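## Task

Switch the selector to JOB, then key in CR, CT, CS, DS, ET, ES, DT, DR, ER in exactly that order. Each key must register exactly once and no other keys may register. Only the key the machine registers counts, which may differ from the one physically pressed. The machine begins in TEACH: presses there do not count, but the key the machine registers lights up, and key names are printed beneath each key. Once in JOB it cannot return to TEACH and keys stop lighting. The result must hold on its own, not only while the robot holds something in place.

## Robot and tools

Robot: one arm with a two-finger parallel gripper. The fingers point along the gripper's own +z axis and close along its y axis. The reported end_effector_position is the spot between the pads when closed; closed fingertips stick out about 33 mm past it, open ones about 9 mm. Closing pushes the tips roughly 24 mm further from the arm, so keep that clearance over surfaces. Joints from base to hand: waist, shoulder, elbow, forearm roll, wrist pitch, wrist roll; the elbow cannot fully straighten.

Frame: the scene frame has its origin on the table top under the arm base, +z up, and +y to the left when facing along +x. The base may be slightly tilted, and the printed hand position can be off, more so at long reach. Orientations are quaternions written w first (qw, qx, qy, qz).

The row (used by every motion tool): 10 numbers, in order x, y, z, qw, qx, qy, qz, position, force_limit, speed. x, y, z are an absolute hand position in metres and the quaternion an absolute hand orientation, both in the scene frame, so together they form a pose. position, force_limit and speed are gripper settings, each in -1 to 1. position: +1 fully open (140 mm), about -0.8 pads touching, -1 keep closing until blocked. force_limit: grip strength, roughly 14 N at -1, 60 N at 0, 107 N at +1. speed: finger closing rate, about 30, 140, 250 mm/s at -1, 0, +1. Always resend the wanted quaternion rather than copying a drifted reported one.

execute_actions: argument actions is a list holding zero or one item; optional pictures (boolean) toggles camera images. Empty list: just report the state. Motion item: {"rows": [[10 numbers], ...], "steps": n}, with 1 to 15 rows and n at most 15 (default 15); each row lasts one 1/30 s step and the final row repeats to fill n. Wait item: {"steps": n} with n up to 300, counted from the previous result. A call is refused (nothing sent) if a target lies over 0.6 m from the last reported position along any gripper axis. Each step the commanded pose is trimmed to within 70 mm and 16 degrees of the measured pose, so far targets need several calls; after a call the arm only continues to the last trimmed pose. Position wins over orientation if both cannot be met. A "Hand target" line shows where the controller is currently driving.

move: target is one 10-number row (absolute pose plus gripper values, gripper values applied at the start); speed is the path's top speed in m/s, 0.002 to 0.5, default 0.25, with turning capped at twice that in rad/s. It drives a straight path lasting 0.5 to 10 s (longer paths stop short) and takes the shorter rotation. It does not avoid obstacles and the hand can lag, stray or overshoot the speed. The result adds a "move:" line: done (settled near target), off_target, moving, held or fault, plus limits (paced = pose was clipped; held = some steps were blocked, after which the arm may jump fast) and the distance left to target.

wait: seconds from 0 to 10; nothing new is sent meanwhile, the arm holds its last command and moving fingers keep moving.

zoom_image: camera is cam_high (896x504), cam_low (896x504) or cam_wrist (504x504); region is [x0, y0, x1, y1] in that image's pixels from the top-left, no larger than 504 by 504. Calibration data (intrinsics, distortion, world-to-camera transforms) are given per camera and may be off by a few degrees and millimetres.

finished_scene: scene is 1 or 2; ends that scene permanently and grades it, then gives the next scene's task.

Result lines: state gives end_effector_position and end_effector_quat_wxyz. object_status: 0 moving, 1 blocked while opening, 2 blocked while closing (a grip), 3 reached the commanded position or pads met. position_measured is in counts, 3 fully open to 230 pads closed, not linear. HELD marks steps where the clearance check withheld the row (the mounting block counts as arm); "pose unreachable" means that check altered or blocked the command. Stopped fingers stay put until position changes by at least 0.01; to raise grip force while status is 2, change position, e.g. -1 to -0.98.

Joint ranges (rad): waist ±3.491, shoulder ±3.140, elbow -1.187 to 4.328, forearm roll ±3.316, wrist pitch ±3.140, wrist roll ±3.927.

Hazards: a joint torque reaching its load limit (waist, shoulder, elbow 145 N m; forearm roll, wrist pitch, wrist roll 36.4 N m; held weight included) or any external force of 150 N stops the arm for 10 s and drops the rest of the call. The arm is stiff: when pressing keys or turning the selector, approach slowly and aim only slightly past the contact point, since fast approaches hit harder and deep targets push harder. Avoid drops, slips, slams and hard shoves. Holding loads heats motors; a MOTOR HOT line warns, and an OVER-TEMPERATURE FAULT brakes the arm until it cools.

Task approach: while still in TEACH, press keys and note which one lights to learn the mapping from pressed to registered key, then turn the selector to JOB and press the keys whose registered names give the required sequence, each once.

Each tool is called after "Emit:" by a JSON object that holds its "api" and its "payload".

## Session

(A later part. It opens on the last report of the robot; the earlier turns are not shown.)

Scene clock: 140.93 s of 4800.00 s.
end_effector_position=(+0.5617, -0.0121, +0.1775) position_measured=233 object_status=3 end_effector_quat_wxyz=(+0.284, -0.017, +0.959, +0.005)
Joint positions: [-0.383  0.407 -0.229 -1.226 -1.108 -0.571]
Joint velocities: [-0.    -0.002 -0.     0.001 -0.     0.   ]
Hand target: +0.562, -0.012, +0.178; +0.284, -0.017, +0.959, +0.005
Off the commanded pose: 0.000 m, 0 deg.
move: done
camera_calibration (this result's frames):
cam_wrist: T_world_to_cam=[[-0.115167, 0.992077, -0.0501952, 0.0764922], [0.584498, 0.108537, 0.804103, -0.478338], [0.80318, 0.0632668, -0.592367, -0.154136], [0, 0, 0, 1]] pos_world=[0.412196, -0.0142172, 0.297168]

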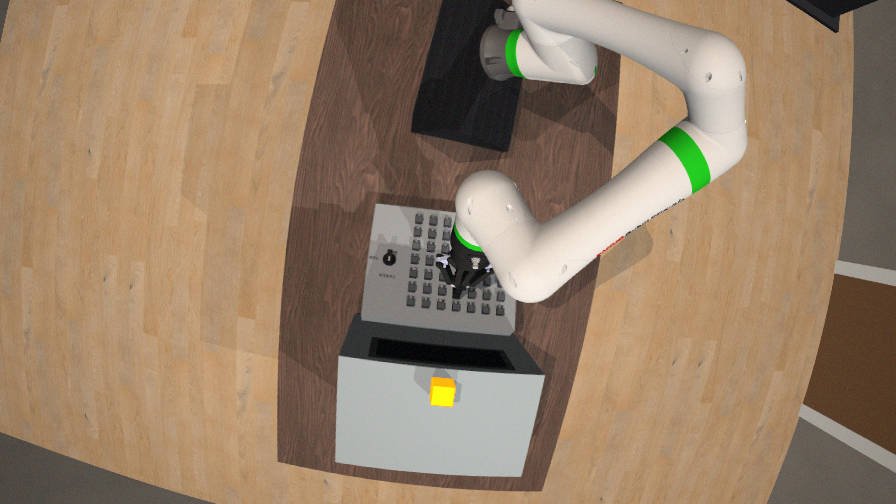

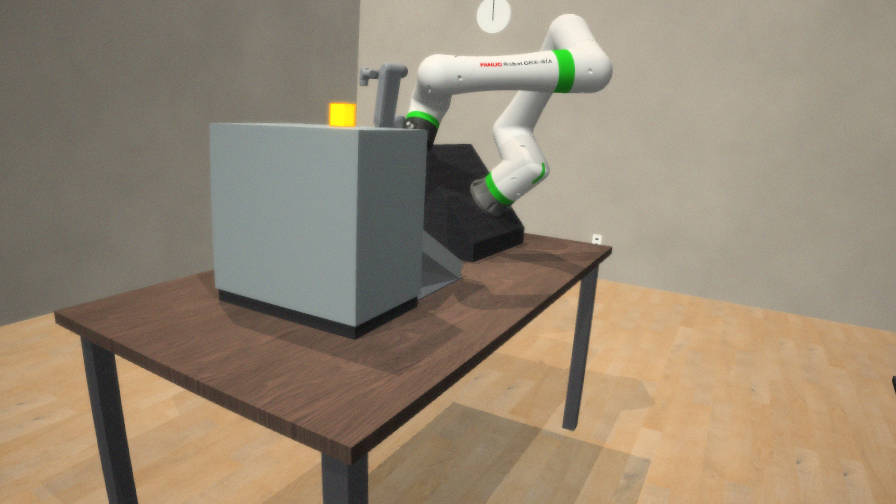

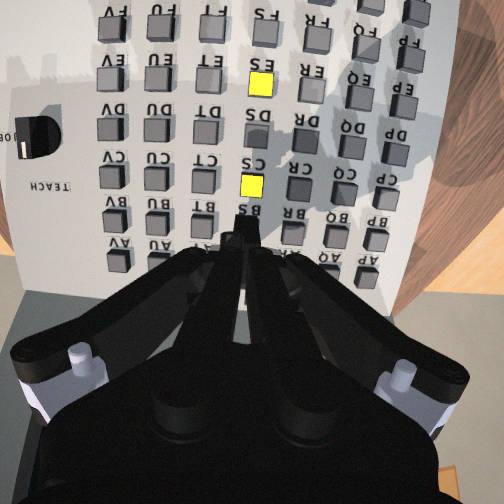

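Emit:
{"api": "move", "payload": {"target": [0.5554,-0.0123,0.1873,0.2838,-0.0167,0.9588,0.005,-1,0,0.5], "speed": 0.05}}

Emit:
{"api": "move", "payload": {"target": [0.5566,-0.0465,0.1873,0.2838,-0.0167,0.9588,0.005,-1,0,0.5], "speed": 0.1}}

Emit:
{"api": "move", "payload": {"target": [0.5631,-0.0463,0.1772,0.2838,-0.0167,0.9588,0.005,-1,0,0.5], "speed": 0.015}}

Emit:
{"api": "move", "payload": {"target": [0.5566,-0.0465,0.1873,0.2838,-0.0167,0.9588,0.005,-1,0,0.5], "speed": 0.05}}

Emit:
{"api": "move", "payload": {"target": [0.5542,0.0219,0.1873,0.2838,-0.0167,0.9588,0.005,-1,0,0.5], "speed": 0.1}}

Emit:
{"api": "move", "payload": {"target": [0.5607,0.0221,0.1772,0.2838,-0.0167,0.9588,0.005,-1,0,0.5], "speed": 0.015}}

Emit:
{"api": "move", "payload": {"target": [0.5542,0.0219,0.1873,0.2838,-0.0167,0.9588,0.005,-1,0,0.5], "speed": 0.05}}

Scene clock: 164.67 s of 4800.00 s.
end_effector_position=(+0.5554, -0.0123, +0.1872) position_measured=233 object_status=3 end_effector_quat_wxyz=(+0.284, -0.017, +0.959, +0.005)
Joint positions: [-0.402  0.392 -0.233 -1.213 -1.126 -0.577]
Joint velocities: [-0.001 -0.001 -0.002  0.001 -0.001 -0.001]
Hand target: +0.555, -0.012, +0.187; +0.284, -0.017, +0.959, +0.005
Off the commanded pose: 0.000 m, 0 deg.
After step 90, 20.03 s passed at rest.
move: done
camera_calibration (this result's frames):
cam_wrist: T_world_to_cam=[[-0.115063, 0.992091, -0.0501558, 0.0763959], [0.584519, 0.108444, 0.804101, -0.482447], [0.80318, 0.0632049, -0.592374, -0.143325], [0, 0, 0, 1]] pos_world=[0.405905, -0.0144143, 0.306866]

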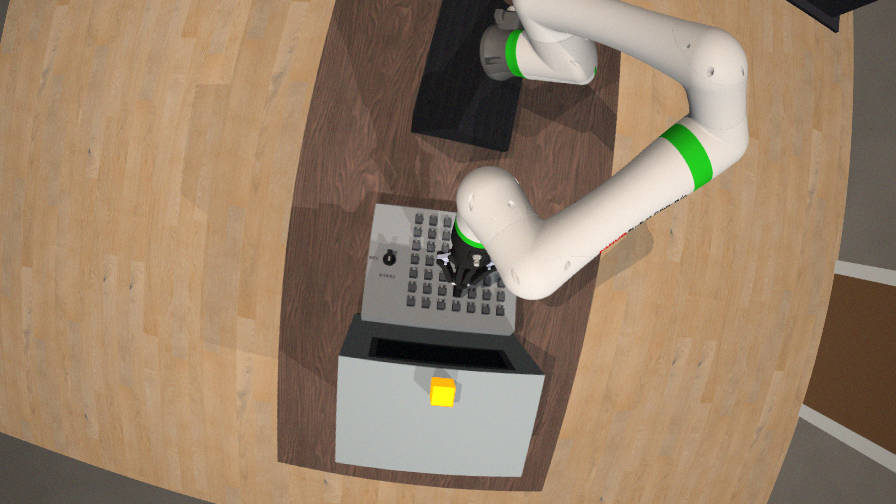

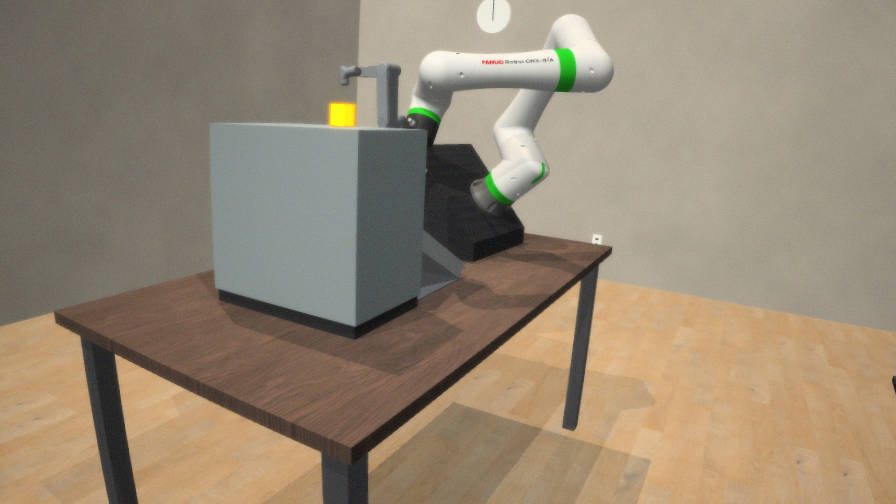

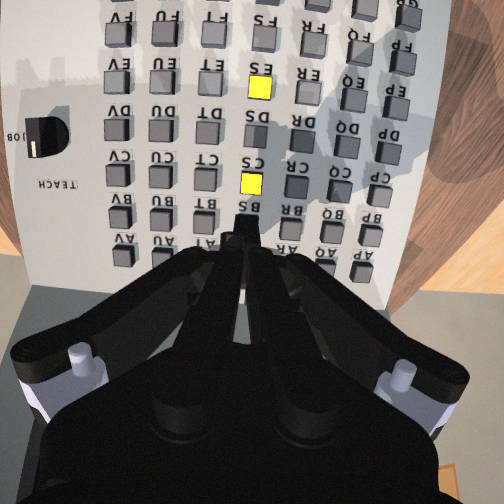

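Scene clock: 165.43 s of 4800.00 s.
end_effector_position=(+0.5565, -0.0465, +0.1873) position_measured=233 object_status=3 end_effector_quat_wxyz=(+0.284, -0.017, +0.959, +0.005)
Joint positions: [-0.442  0.475 -0.193 -1.212 -1.141 -0.521]
Joint velocities: [-0.001  0.003  0.001  0.    -0.    -0.   ]
Hand target: +0.557, -0.047, +0.187; +0.284, -0.017, +0.959, +0.005
Off the commanded pose: 0.000 m, 0 deg.
move: done
camera_calibration (this result's frames):
cam_wrist: T_world_to_cam=[[-0.115097, 0.992084, -0.0502239, 0.110455], [0.584687, 0.108533, 0.803966, -0.479532], [0.803053, 0.0631692, -0.59255, -0.141938], [0, 0, 0, 1]] pos_world=[0.407073, -0.0485698, 0.306969]

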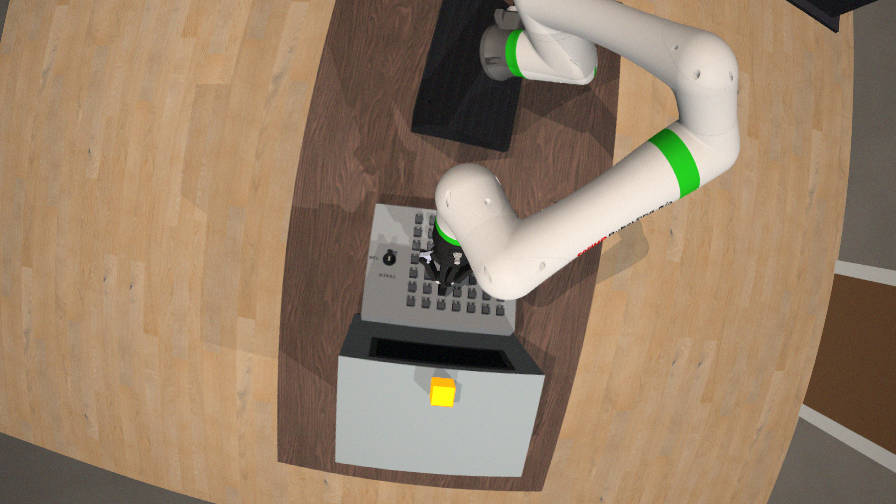

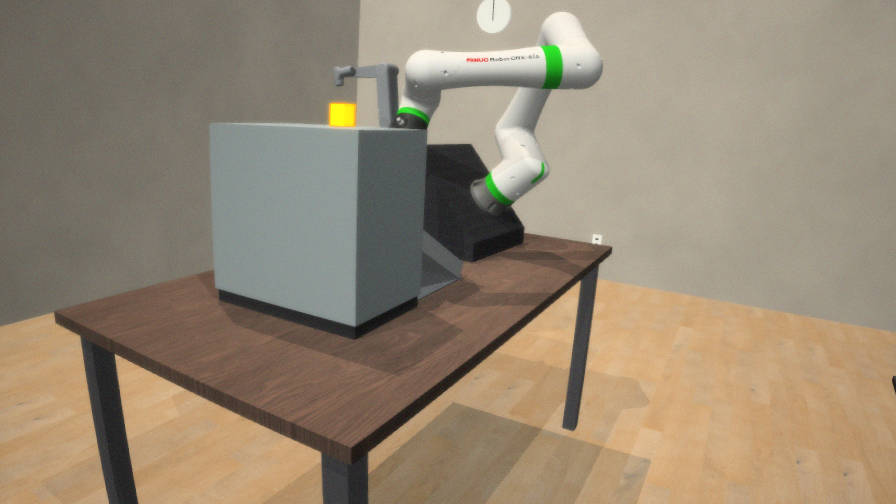

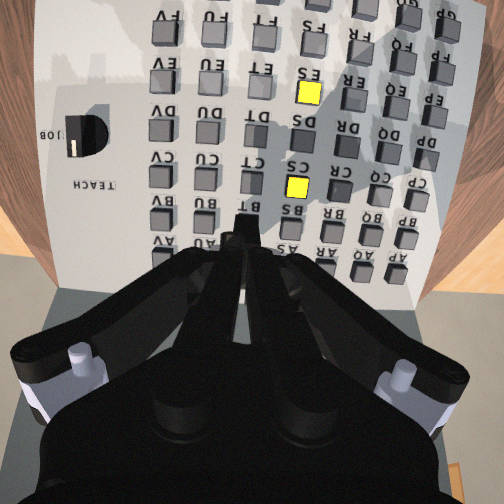

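Scene clock: 166.47 s of 4800.00 s.
end_effector_position=(+0.5630, -0.0463, +0.1774) position_measured=233 object_status=3 end_effector_quat_wxyz=(+0.284, -0.017, +0.959, +0.005)
Joint positions: [-0.423  0.489 -0.189 -1.226 -1.124 -0.514]
Joint velocities: [ 0.002  0.001  0.001 -0.002  0.002  0.   ]
Hand target: +0.563, -0.046, +0.177; +0.284, -0.017, +0.959, +0.005
Off the commanded pose: 0.000 m, 0 deg.
move: done
camera_calibration (this result's frames):
cam_wrist: T_world_to_cam=[[-0.115313, 0.992056, -0.0502751, 0.110661], [0.584534, 0.108692, 0.804056, -0.475272], [0.803133, 0.0633308, -0.592424, -0.153137], [0, 0, 0, 1]] pos_world=[0.413562, -0.048425, 0.296988]

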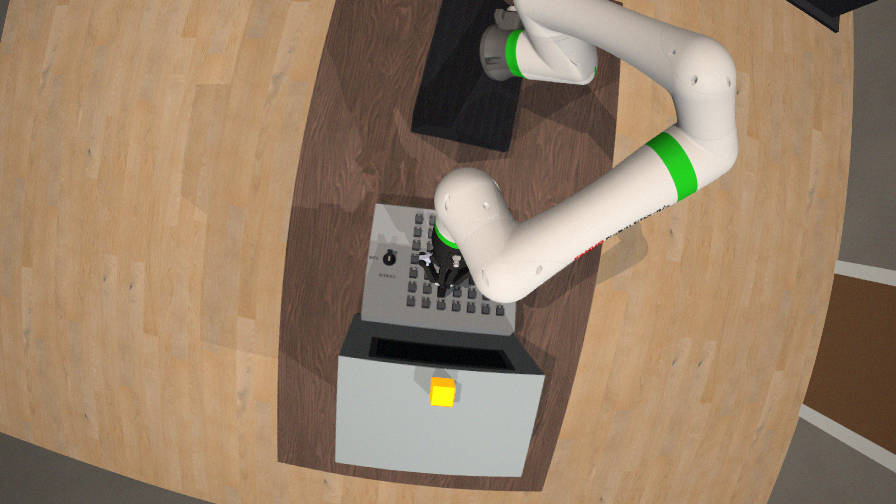

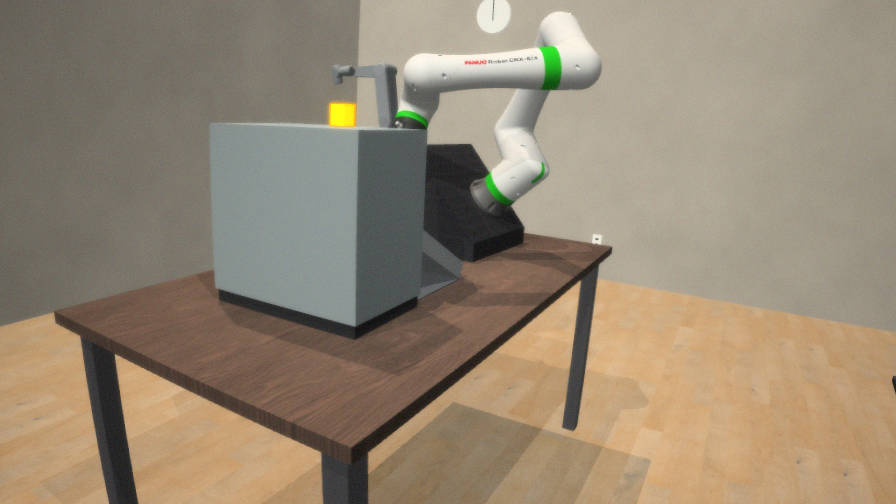

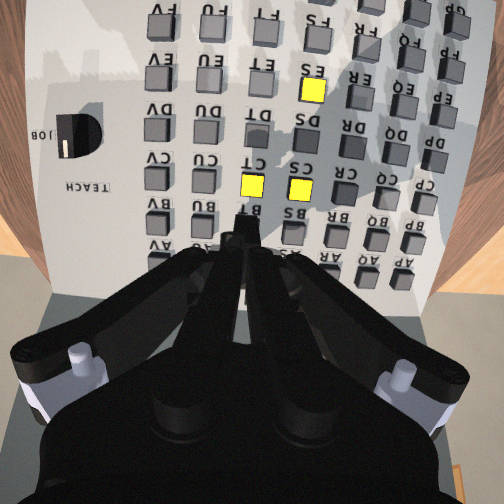

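Scene clock: 167.17 s of 4800.00 s.
end_effector_position=(+0.5566, -0.0465, +0.1872) position_measured=233 object_status=3 end_effector_quat_wxyz=(+0.284, -0.017, +0.959, +0.005)
Joint positions: [-0.442  0.475 -0.193 -1.213 -1.141 -0.52 ]
Joint velocities: [-0.001  0.001 -0.     0.001 -0.001  0.   ]
Hand target: +0.557, -0.047, +0.187; +0.284, -0.017, +0.959, +0.005
Off the commanded pose: 0.000 m, 0 deg.
move: done
camera_calibration (this result's frames):
cam_wrist: T_world_to_cam=[[-0.115064, 0.992091, -0.050156, 0.110464], [0.584519, 0.108445, 0.8041, -0.47944], [0.80318, 0.0632061, -0.592374, -0.142128], [0, 0, 0, 1]] pos_world=[0.407106, -0.0486137, 0.306866]

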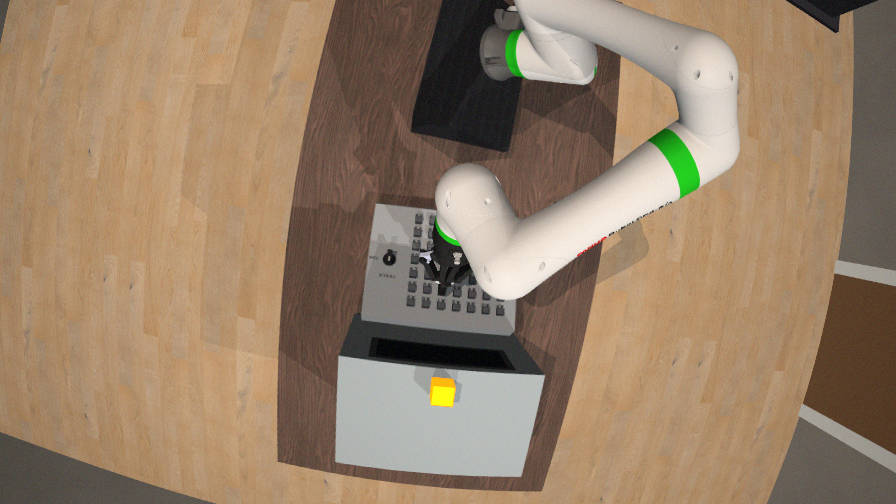

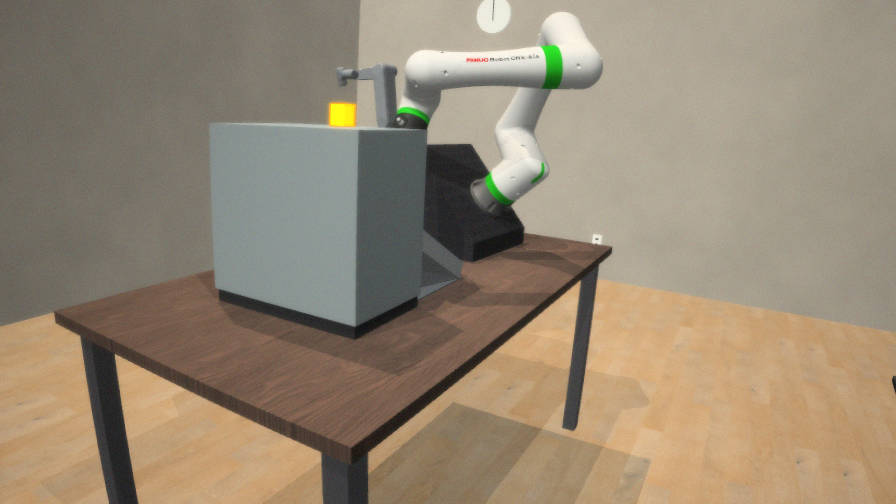

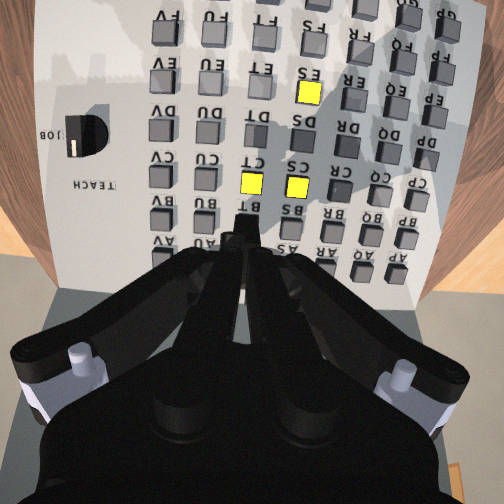

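Scene clock: 168.20 s of 4800.00 s.
end_effector_position=(+0.5543, +0.0219, +0.1873) position_measured=233 object_status=3 end_effector_quat_wxyz=(+0.284, -0.017, +0.959, +0.005)
Joint positions: [-0.358  0.31  -0.266 -1.21  -1.109 -0.642]
Joint velocities: [ 0.     0.001 -0.    -0.     0.001 -0.003]
Hand target: +0.554, +0.022, +0.187; +0.284, -0.017, +0.959, +0.005
Off the commanded pose: 0.000 m, 0 deg.
move: done
camera_calibration (this result's frames):
cam_wrist: T_world_to_cam=[[-0.11517, 0.992085, -0.0500239, 0.0423918], [0.584118, 0.10837, 0.804402, -0.485401], [0.803456, 0.0634235, -0.591976, -0.144812], [0, 0, 0, 1]] pos_world=[0.404763, 0.0197312, 0.306853]

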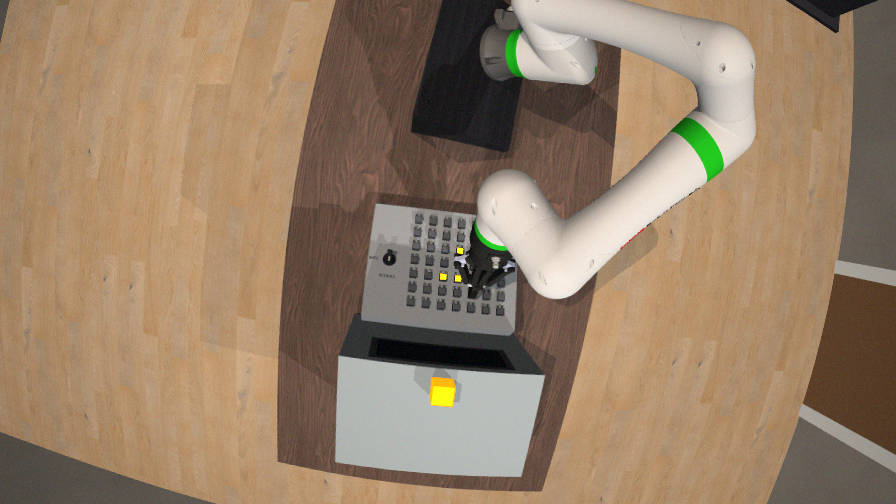

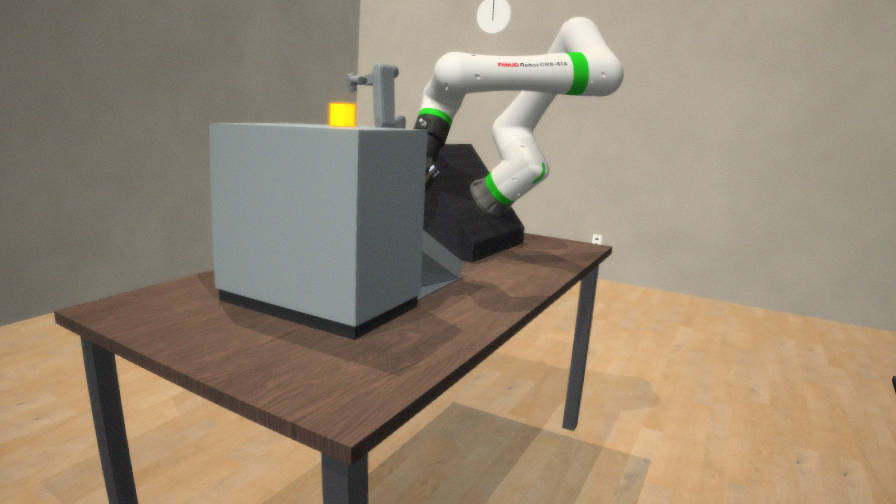

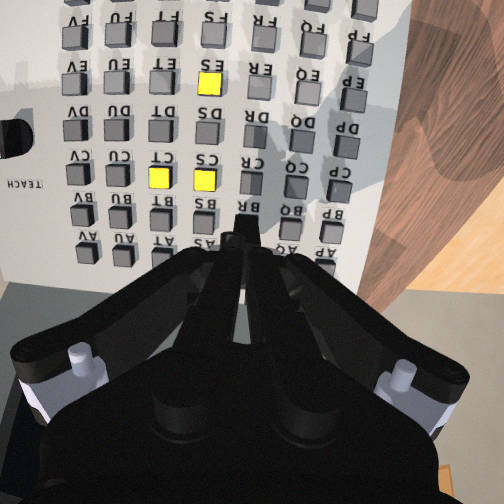

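Scene clock: 169.23 s of 4800.00 s.
end_effector_position=(+0.5607, +0.0221, +0.1773) position_measured=233 object_status=3 end_effector_quat_wxyz=(+0.284, -0.017, +0.959, +0.005)
Joint positions: [-0.338  0.325 -0.263 -1.223 -1.09  -0.636]
Joint velocities: [ 0.001  0.001 -0.    -0.001  0.002  0.001]
Hand target: +0.561, +0.022, +0.177; +0.284, -0.017, +0.959, +0.005
Off the commanded pose: 0.000 m, 0 deg.
move: done
camera_calibration (this result's frames):
cam_wrist: T_world_to_cam=[[-0.115266, 0.992064, -0.0502349, 0.0424983], [0.584524, 0.10863, 0.804072, -0.481277], [0.803147, 0.0633185, -0.592407, -0.155586], [0, 0, 0, 1]] pos_world=[0.411175, 0.0199717, 0.296946]

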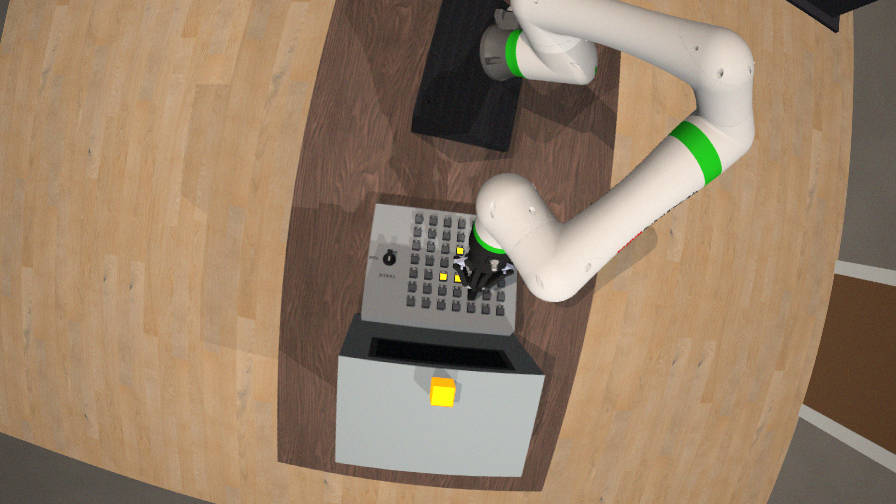

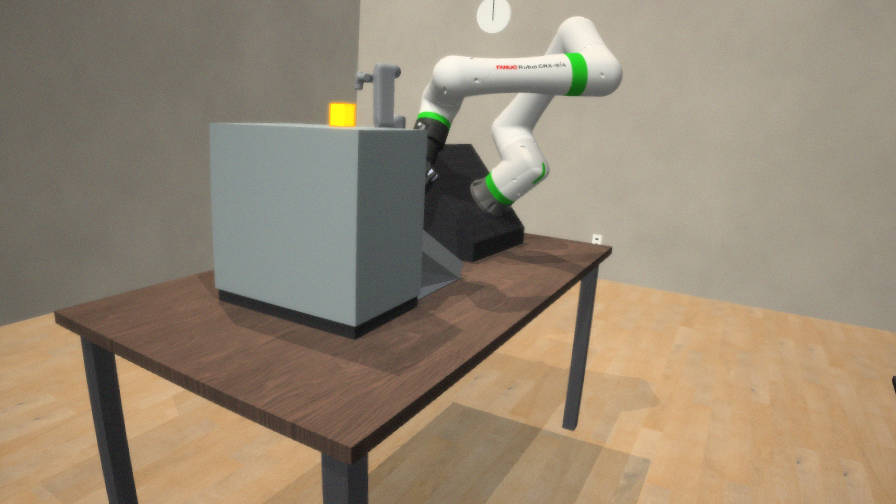

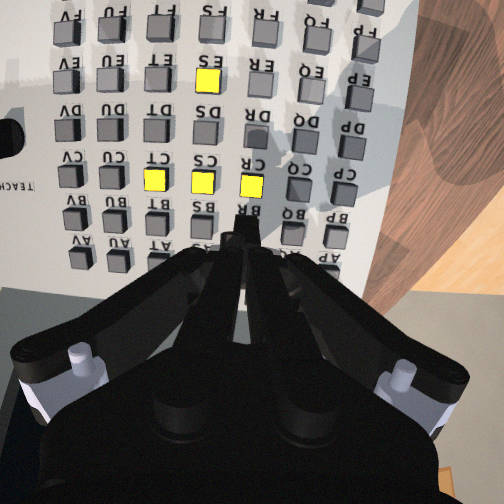

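Scene clock: 169.93 s of 4800.00 s.
end_effector_position=(+0.5542, +0.0219, +0.1872) position_measured=233 object_status=3 end_effector_quat_wxyz=(+0.284, -0.017, +0.959, +0.005)
Joint positions: [-0.358  0.31  -0.266 -1.209 -1.109 -0.642]
Joint velocities: [-0.003 -0.003 -0.001 -0.    -0.001 -0.   ]
Hand target: +0.554, +0.022, +0.187; +0.284, -0.017, +0.959, +0.005
Off the commanded pose: 0.000 m, 0 deg.
move: done
camera_calibration (this result's frames):
cam_wrist: T_world_to_cam=[[-0.115062, 0.992091, -0.0501586, 0.0423292], [0.584518, 0.108446, 0.804101, -0.485453], [0.803181, 0.0632026, -0.592373, -0.144525], [0, 0, 0, 1]] pos_world=[0.404706, 0.0197854, 0.306864]

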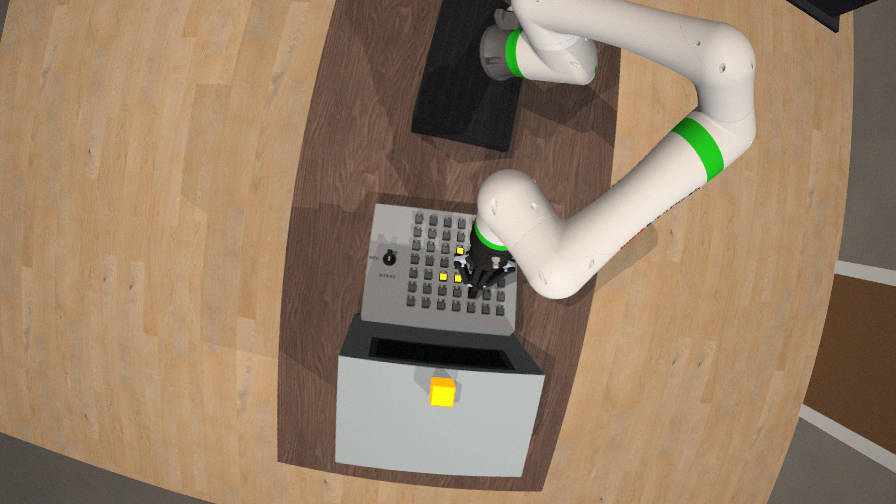

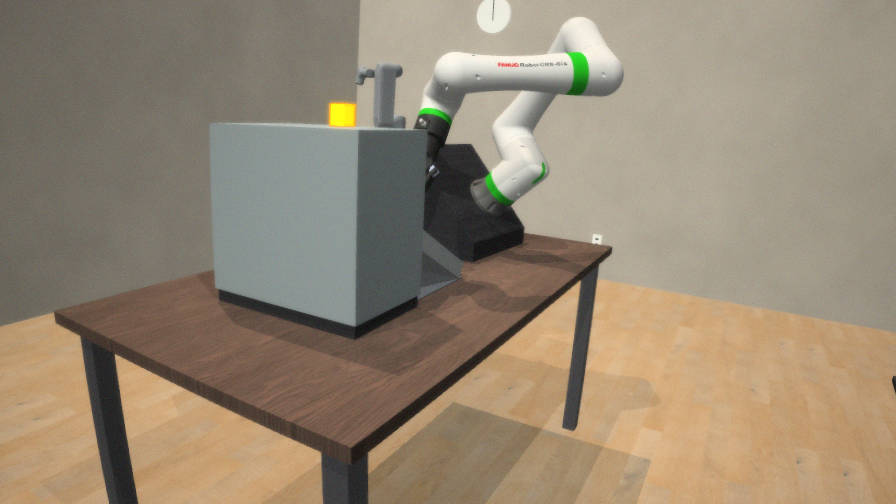

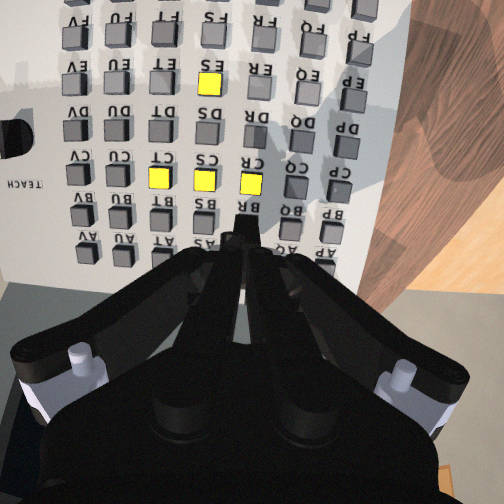

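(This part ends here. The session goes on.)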